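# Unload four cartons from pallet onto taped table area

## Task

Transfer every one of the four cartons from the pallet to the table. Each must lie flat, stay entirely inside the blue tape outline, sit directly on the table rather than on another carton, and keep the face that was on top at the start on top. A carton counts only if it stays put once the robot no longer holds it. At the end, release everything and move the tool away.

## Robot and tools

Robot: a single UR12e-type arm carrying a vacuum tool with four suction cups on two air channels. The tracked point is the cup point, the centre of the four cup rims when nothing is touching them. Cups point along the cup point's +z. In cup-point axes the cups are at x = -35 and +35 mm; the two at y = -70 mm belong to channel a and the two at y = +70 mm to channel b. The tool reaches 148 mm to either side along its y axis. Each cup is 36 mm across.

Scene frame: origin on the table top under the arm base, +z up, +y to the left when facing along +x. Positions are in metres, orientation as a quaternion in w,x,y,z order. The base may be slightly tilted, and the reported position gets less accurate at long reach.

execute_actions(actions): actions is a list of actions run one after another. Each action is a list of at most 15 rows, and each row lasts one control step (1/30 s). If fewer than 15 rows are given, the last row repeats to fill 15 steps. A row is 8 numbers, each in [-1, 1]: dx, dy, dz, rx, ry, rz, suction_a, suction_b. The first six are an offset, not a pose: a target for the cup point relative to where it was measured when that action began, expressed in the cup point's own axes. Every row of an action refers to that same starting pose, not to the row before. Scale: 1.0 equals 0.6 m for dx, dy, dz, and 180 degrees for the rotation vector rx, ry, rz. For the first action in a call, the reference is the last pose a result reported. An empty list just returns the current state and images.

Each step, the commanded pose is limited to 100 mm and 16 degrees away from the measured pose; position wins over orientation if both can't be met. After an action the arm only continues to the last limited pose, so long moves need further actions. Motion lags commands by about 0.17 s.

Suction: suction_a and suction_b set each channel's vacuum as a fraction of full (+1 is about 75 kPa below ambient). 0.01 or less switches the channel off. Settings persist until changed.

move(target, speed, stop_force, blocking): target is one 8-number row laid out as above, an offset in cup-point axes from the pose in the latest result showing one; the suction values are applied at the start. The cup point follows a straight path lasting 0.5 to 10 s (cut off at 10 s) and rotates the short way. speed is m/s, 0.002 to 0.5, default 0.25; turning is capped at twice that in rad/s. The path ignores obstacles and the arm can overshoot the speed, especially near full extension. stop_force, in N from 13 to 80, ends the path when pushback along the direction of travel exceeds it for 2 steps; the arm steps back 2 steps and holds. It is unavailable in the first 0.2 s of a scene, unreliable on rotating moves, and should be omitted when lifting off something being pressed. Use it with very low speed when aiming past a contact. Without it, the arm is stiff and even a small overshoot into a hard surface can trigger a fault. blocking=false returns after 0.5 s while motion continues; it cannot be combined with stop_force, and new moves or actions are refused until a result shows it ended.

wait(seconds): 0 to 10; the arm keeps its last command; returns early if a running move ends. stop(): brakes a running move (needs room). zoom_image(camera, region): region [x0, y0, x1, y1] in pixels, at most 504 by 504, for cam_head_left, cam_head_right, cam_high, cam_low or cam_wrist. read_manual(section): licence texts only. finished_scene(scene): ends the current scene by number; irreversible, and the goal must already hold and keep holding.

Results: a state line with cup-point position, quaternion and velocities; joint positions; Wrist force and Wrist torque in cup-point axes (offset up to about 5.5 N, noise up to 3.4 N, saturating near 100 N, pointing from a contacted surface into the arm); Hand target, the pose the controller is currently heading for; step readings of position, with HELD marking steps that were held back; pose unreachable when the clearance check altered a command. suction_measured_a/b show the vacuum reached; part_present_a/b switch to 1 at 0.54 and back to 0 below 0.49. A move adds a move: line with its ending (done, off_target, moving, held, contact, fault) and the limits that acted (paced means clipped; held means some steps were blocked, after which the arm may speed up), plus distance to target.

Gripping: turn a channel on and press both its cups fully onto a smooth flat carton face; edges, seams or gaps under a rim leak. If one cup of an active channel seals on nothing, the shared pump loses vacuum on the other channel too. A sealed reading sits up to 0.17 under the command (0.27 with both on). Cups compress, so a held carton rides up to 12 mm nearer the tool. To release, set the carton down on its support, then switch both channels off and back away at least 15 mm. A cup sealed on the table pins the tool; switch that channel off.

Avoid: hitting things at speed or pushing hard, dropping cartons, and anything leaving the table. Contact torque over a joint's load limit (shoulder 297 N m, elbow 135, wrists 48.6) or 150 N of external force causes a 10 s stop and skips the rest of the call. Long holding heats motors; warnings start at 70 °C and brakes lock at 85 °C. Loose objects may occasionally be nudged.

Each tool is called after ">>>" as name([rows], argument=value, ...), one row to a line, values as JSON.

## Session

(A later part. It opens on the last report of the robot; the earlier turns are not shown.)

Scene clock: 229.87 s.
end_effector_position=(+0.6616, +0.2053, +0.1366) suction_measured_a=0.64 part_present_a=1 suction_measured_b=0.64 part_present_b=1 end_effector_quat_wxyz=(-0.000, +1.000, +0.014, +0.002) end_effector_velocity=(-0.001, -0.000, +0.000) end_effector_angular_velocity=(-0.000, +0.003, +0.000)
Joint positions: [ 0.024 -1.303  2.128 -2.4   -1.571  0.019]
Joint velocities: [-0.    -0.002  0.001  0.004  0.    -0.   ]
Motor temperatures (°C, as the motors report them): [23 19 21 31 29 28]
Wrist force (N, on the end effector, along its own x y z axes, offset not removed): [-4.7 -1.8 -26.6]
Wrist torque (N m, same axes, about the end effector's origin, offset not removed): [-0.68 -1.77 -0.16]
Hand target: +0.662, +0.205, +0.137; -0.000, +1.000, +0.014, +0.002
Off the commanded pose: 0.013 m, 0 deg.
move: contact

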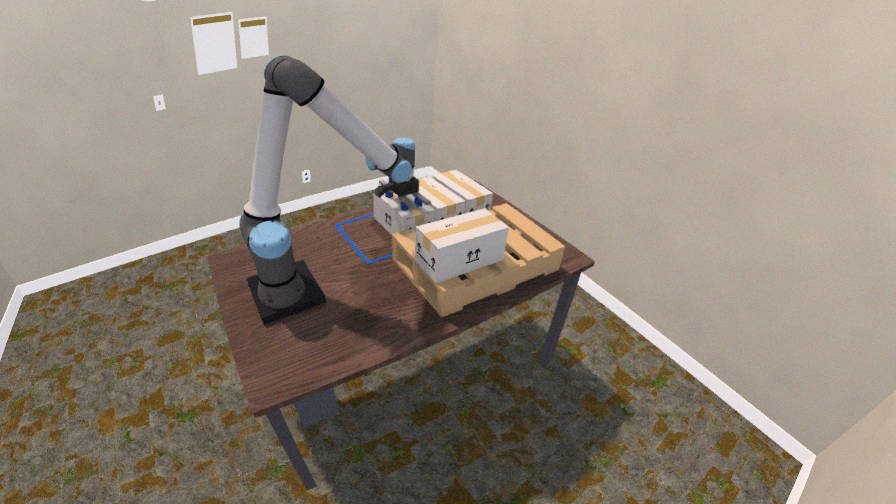

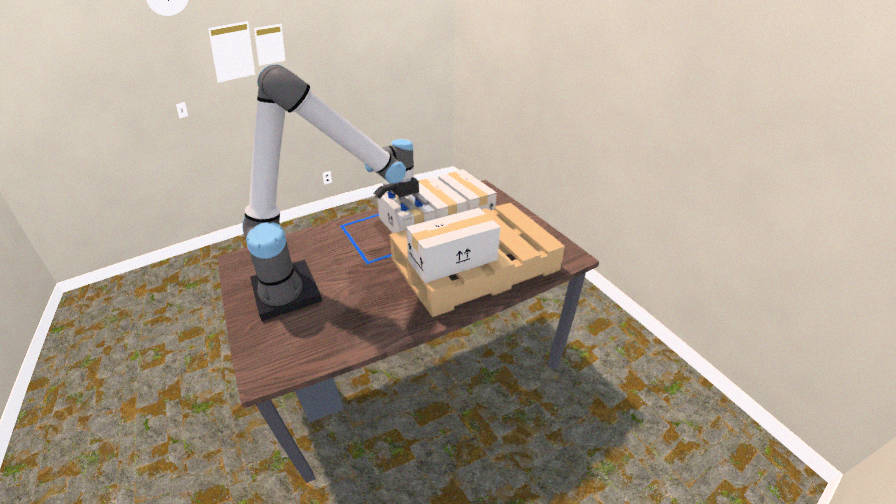

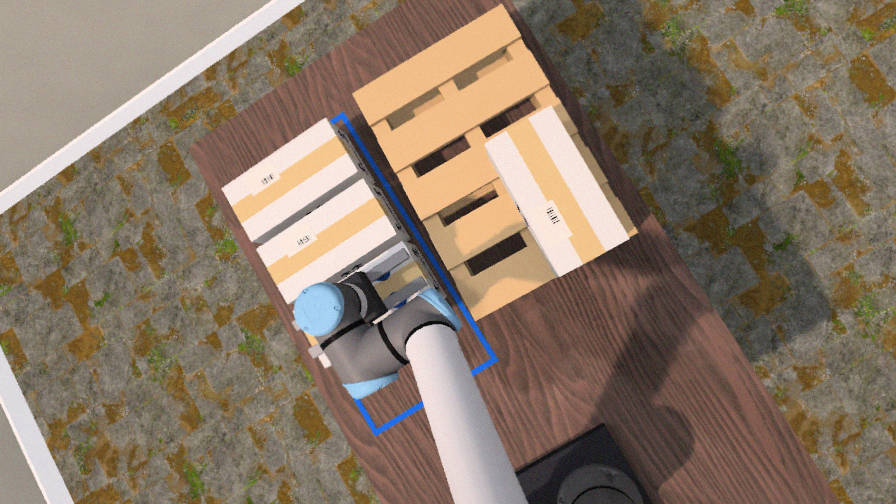

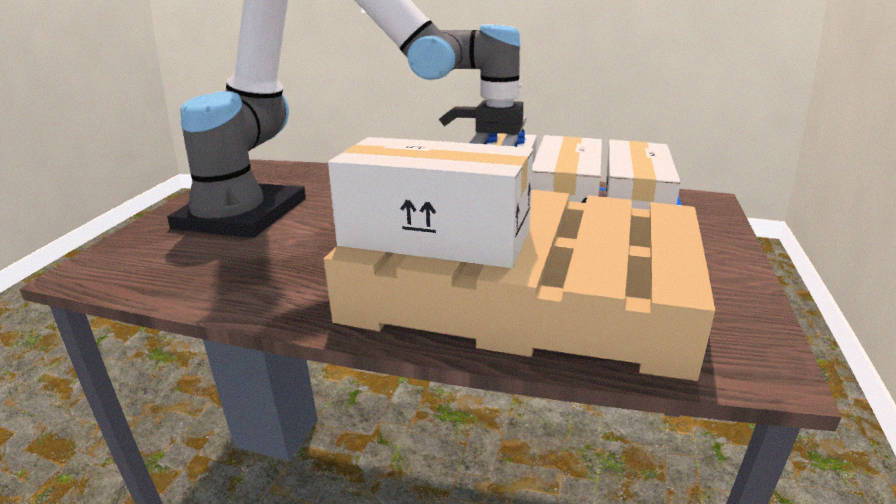

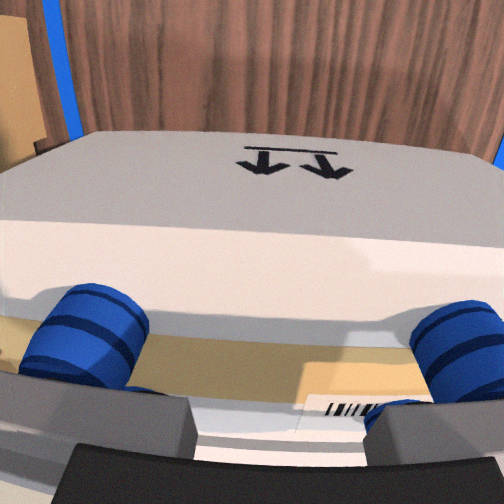

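>>> execute_actions([
  [[0,0,-0.005,0,0,0,0,0]],
])

>>> move(target=[0,0,-0.18,0,0,0,0,0], speed=0.3)

>>> move(target=[-0.05,0.786,-0.1,0,0,-0.483,0,0], speed=0.45)

>>> move(target=[0,0,0.069,0,0,0,0,0], speed=0.07)

Scene clock: 240.63 s.
end_effector_position=(+0.6616, +0.2053, +0.1396) suction_measured_a=0.01 part_present_a=0 suction_measured_b=0.01 part_present_b=0 end_effector_quat_wxyz=(-0.000, +1.000, +0.014, +0.002) end_effector_velocity=(-0.000, +0.000, +0.000) end_effector_angular_velocity=(-0.001, +0.000, +0.000)
Joint positions: [ 0.024 -1.308  2.127 -2.394 -1.571  0.019]
Joint velocities: [ 0.001 -0.001 -0.     0.001 -0.001  0.   ]
Motor temperatures (°C, as the motors report them): [23 19 21 31 29 28]
Wrist force (N, on the end effector, along its own x y z axes, offset not removed): [-3.0 -1.4 -41.6]
Wrist torque (N m, same axes, about the end effector's origin, offset not removed): [-0.32 0.22 0.02]
Hand target: +0.662, +0.205, +0.140; -0.000, +1.000, +0.014, +0.002
Off the commanded pose: 0.000 m, 0 deg.
Step readings (end_effector_position):
0: (+0.6616, +0.2053, +0.1370)
1: (+0.6617, +0.2053, +0.1370)
2: (+0.6618, +0.2053, +0.1375)
4: (+0.6619, +0.2053, +0.1385)
8: (+0.6617, +0.2053, +0.1393)
15: end_effector_position above

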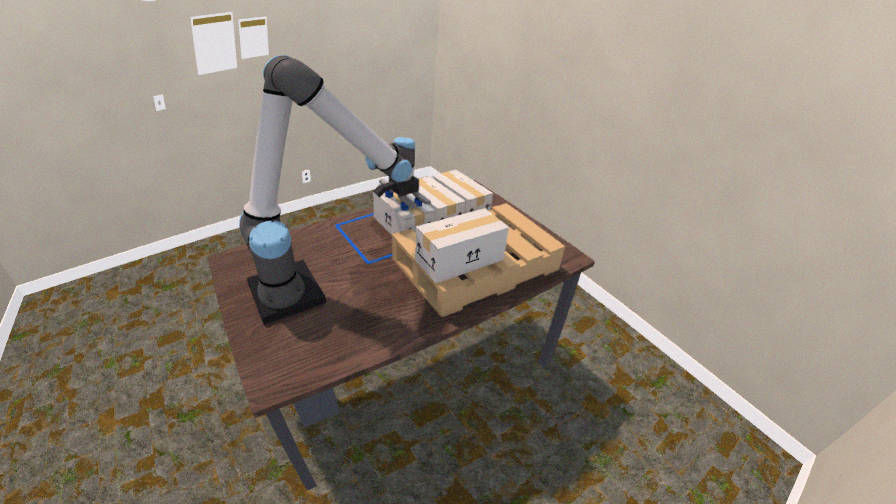

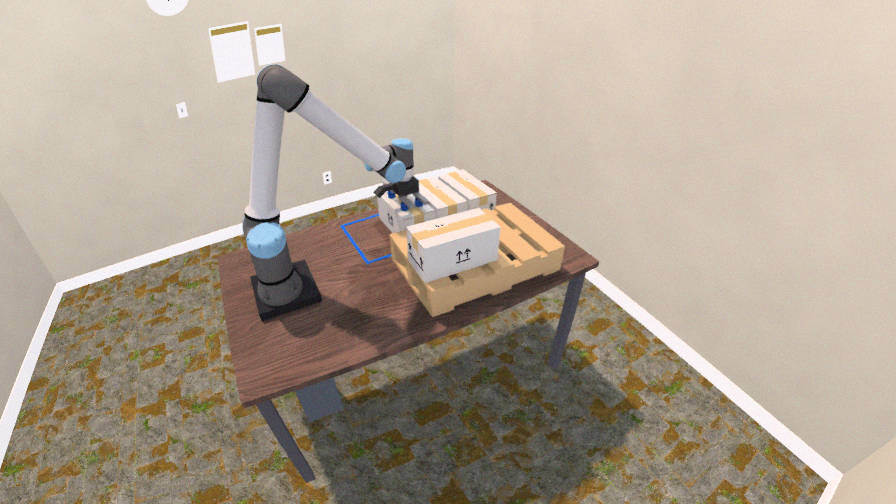

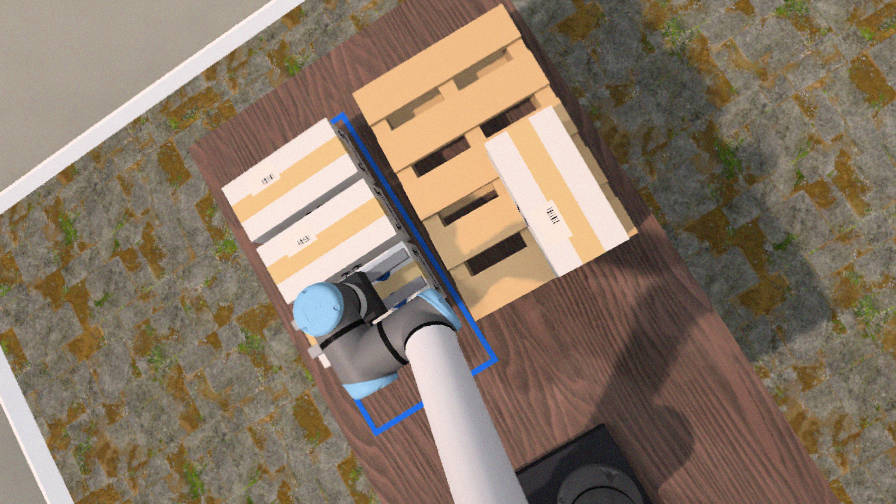

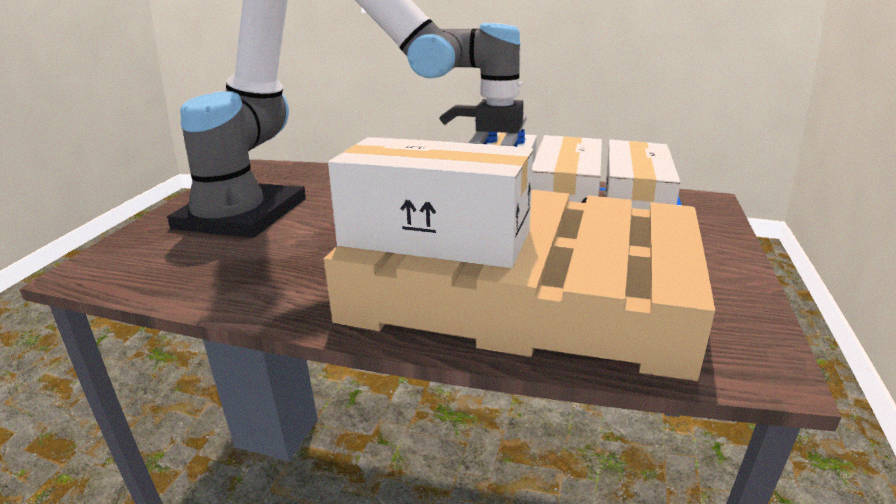

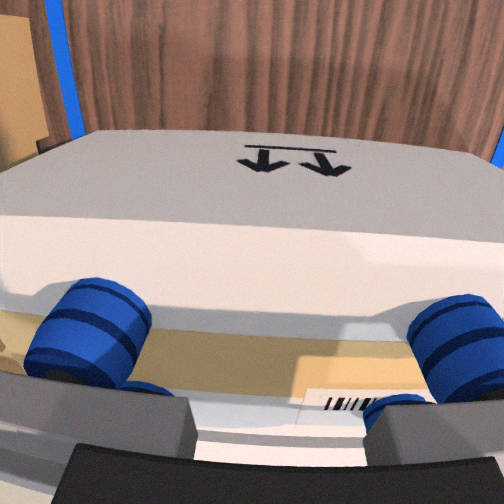

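Scene clock: 241.70 s.
end_effector_position=(+0.6613, +0.2053, +0.2471) suction_measured_a=0.01 part_present_a=0 suction_measured_b=0.01 part_present_b=0 end_effector_quat_wxyz=(-0.000, +1.000, +0.014, +0.002) end_effector_velocity=(-0.000, +0.000, +0.002) end_effector_angular_velocity=(-0.001, +0.002, +0.001)
Joint positions: [ 0.024 -1.44   2.047 -2.182 -1.571  0.019]
Joint velocities: [ 0.    -0.003 -0.002  0.007 -0.001 -0.   ]
Motor temperatures (°C, as the motors report them): [23 19 21 31 29 28]
Wrist force (N, on the end effector, along its own x y z axes, offset not removed): [0.5 -1.3 -4.1]
Wrist torque (N m, same axes, about the end effector's origin, offset not removed): [-0.27 -0.11 0.17]
Hand target: +0.661, +0.205, +0.247; -0.000, +1.000, +0.014, +0.002
Off the commanded pose: 0.000 m, 0 deg.
move: done

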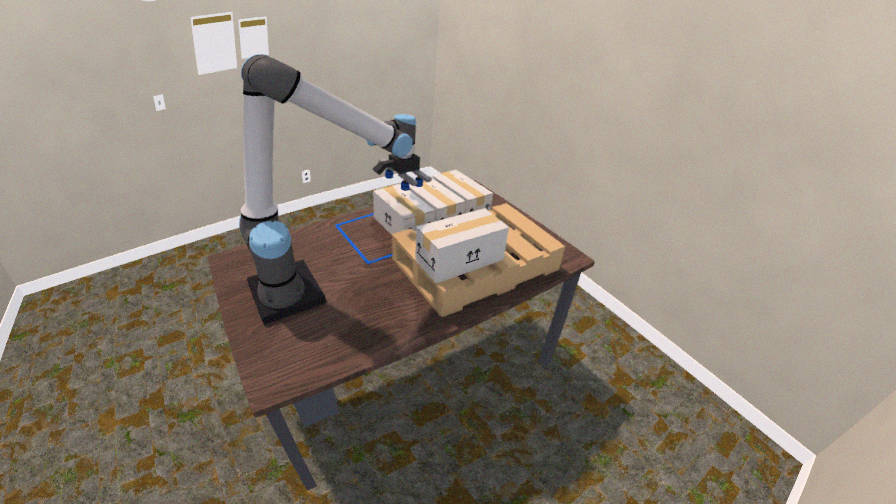

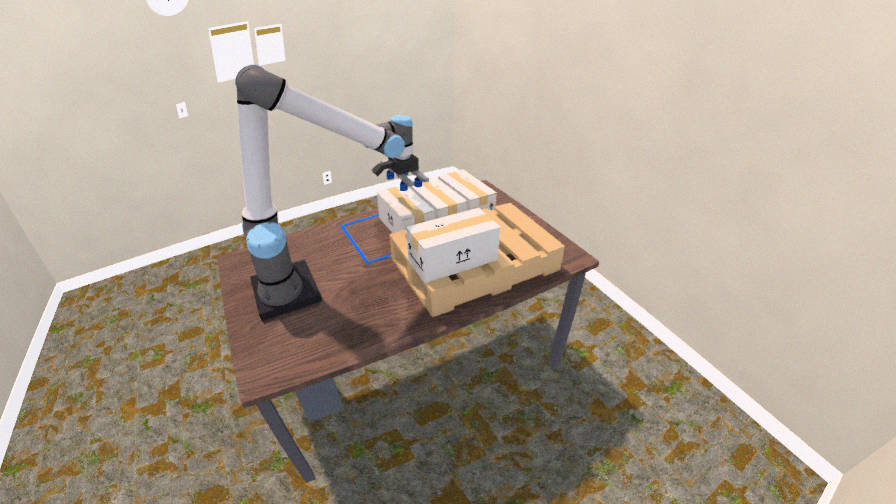

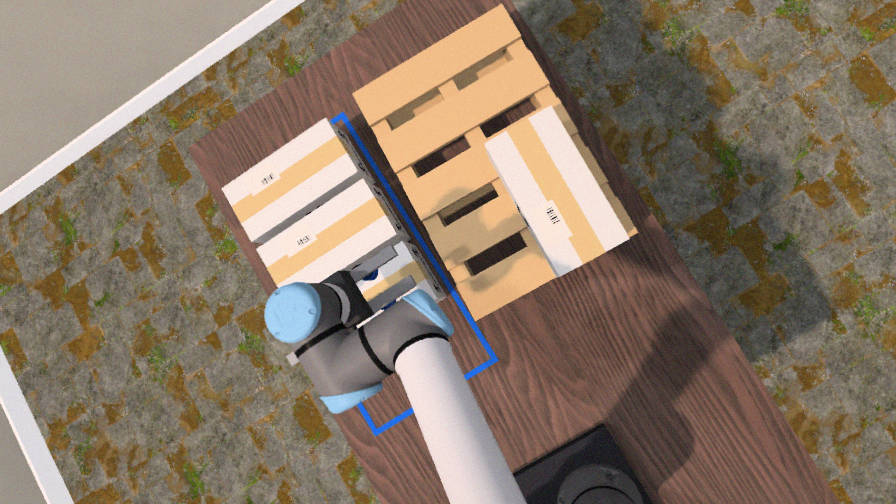

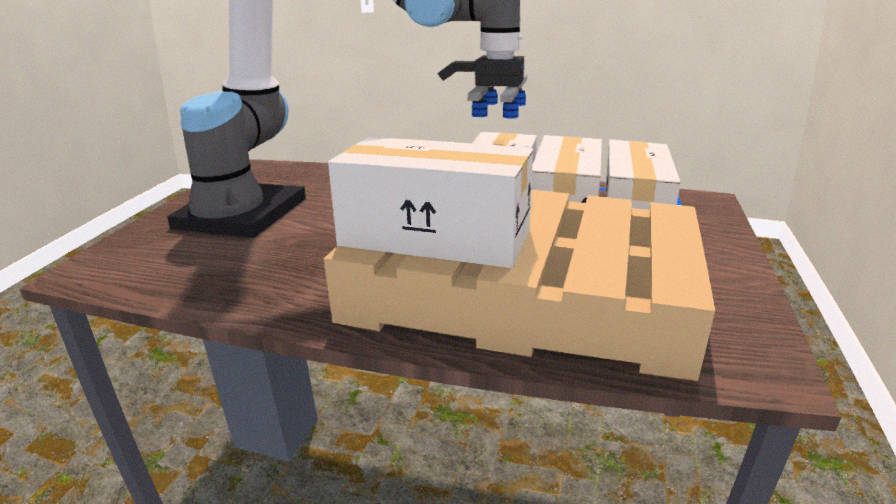

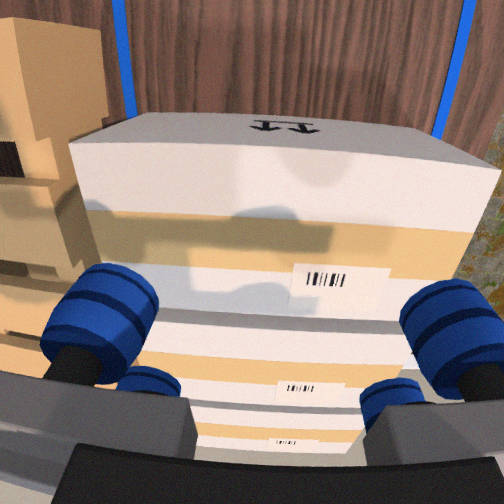

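Scene clock: 244.13 s.
end_effector_position=(+0.6444, -0.2664, +0.3068) suction_measured_a=0.01 part_present_a=0 suction_measured_b=0.01 part_present_b=0 end_effector_quat_wxyz=(+0.002, +0.717, +0.698, +0.001) end_effector_velocity=(+0.000, -0.003, +0.001) end_effector_angular_velocity=(+0.001, -0.001, +0.011)
Joint positions: [-0.668 -1.489  1.979 -2.065 -1.569 -2.189]
Joint velocities: [-0.004  0.001 -0.004  0.002  0.001 -0.015]
Motor temperatures (°C, as the motors report them): [23 19 21 31 29 28]
Wrist force (N, on the end effector, along its own x y z axes, offset not removed): [-2.0 1.2 0.7]
Wrist torque (N m, same axes, about the end effector's origin, offset not removed): [0.21 0.22 -0.04]
Hand target: +0.644, -0.267, +0.307; +0.002, +0.716, +0.698, +0.001
Off the commanded pose: 0.001 m, 0 deg.
move: done

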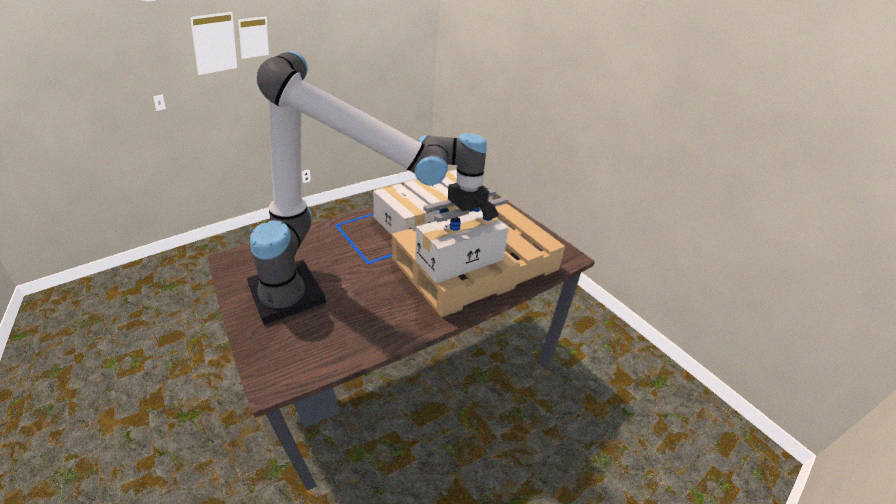

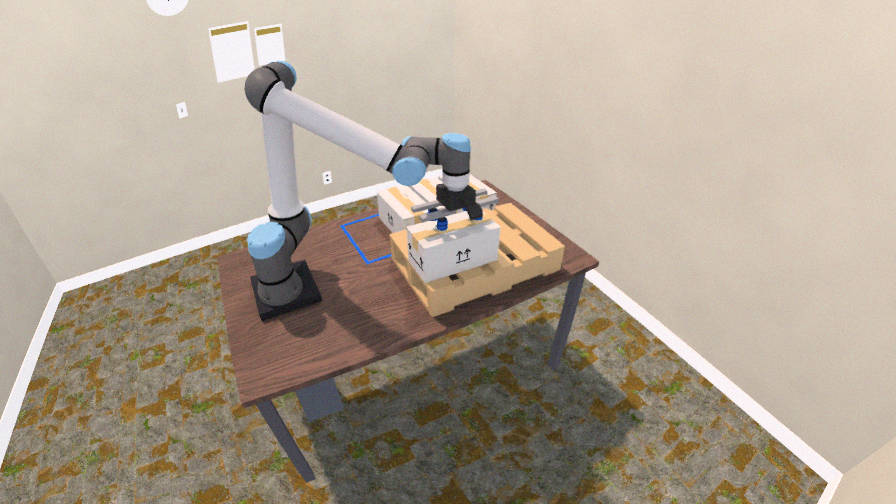

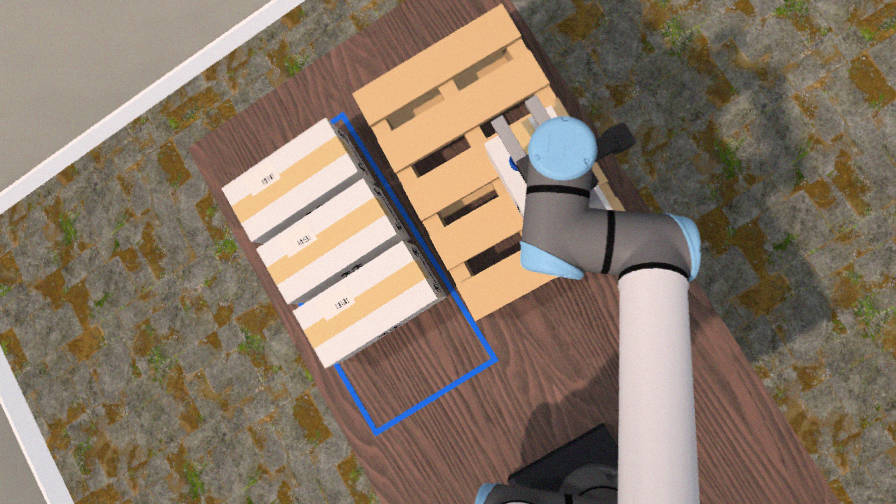

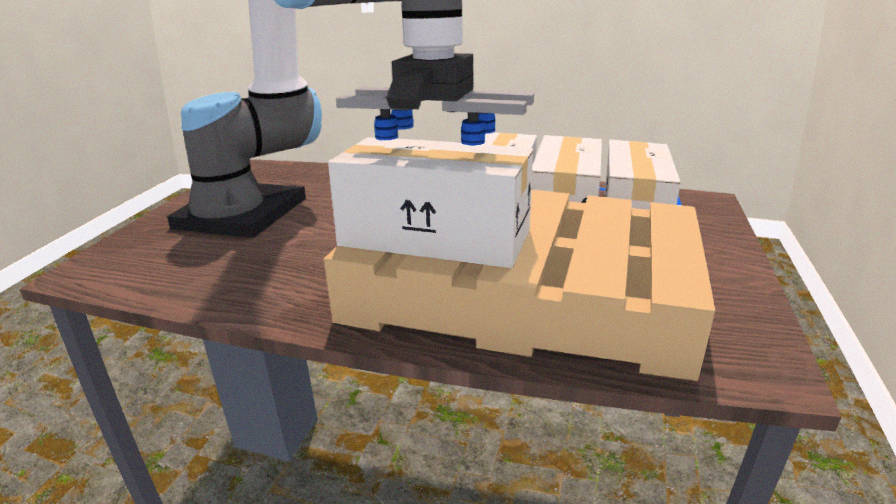

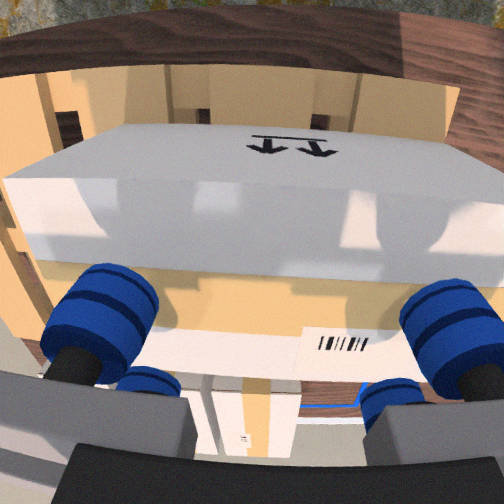

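Scene clock: 245.20 s.
end_effector_position=(+0.6445, -0.2664, +0.2659) suction_measured_a=0.01 part_present_a=0 suction_measured_b=0.01 part_present_b=0 end_effector_quat_wxyz=(+0.002, +0.717, +0.698, +0.001) end_effector_velocity=(-0.000, +0.000, -0.003) end_effector_angular_velocity=(+0.000, +0.000, -0.000)
Joint positions: [-0.668 -1.452  2.02  -2.143 -1.569 -2.189]
Joint velocities: [ 0.     0.002  0.003 -0.005  0.     0.   ]
Motor temperatures (°C, as the motors report them): [23 19 21 31 29 28]
Wrist force (N, on the end effector, along its own x y z axes, offset not removed): [0.7 -3.3 -31.1]
Wrist torque (N m, same axes, about the end effector's origin, offset not removed): [-0.04 -0.02 0.01]
Hand target: +0.645, -0.266, +0.265; +0.002, +0.717, +0.698, +0.001
Off the commanded pose: 0.000 m, 0 deg.
move: done

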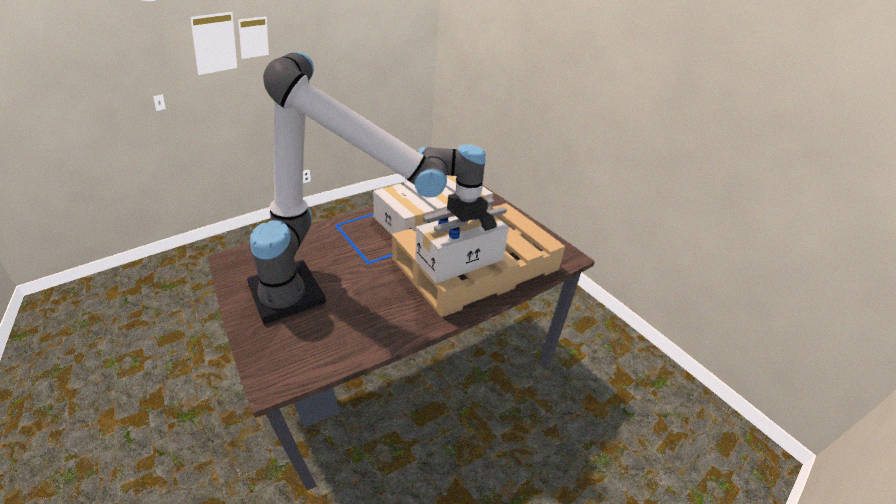

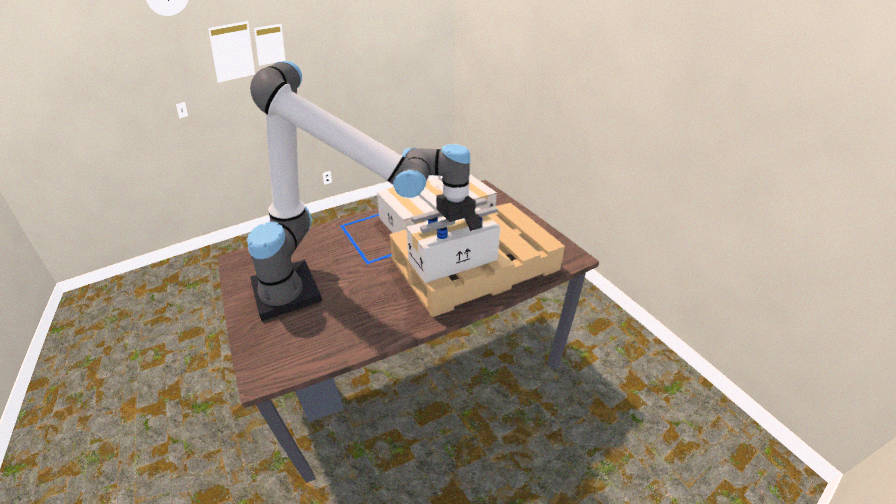

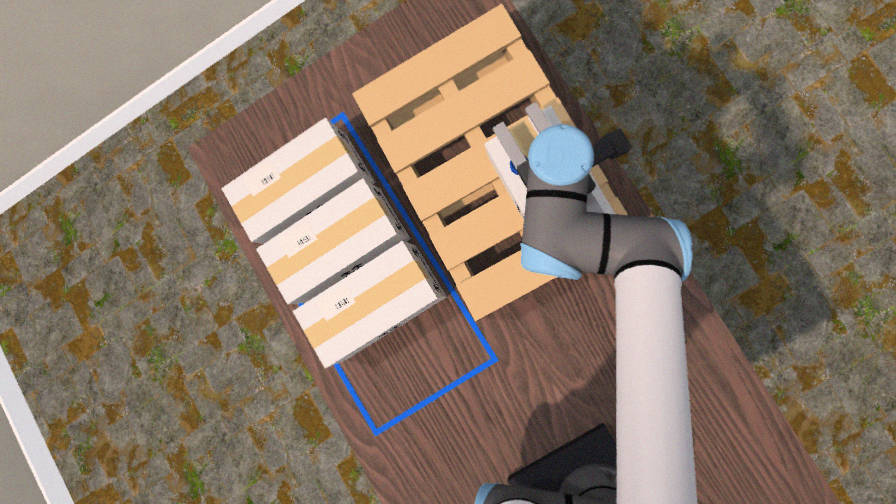

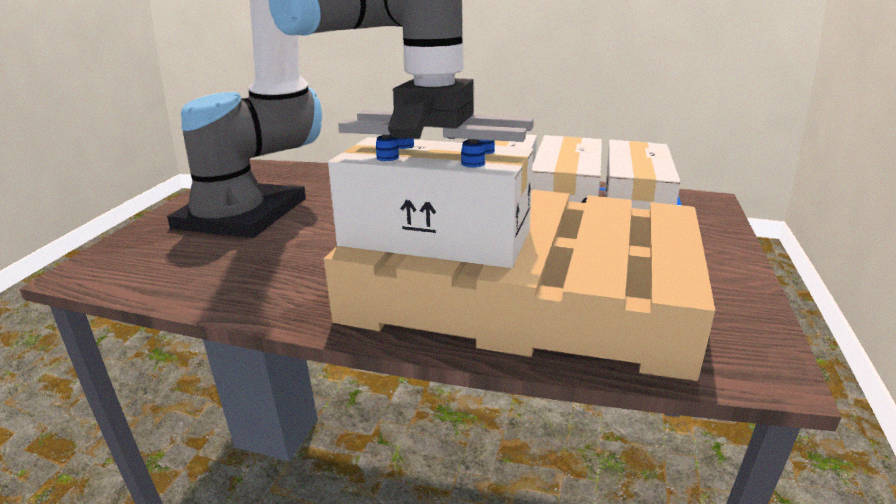

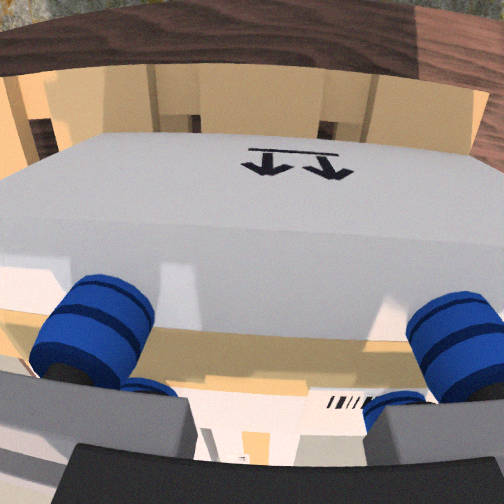

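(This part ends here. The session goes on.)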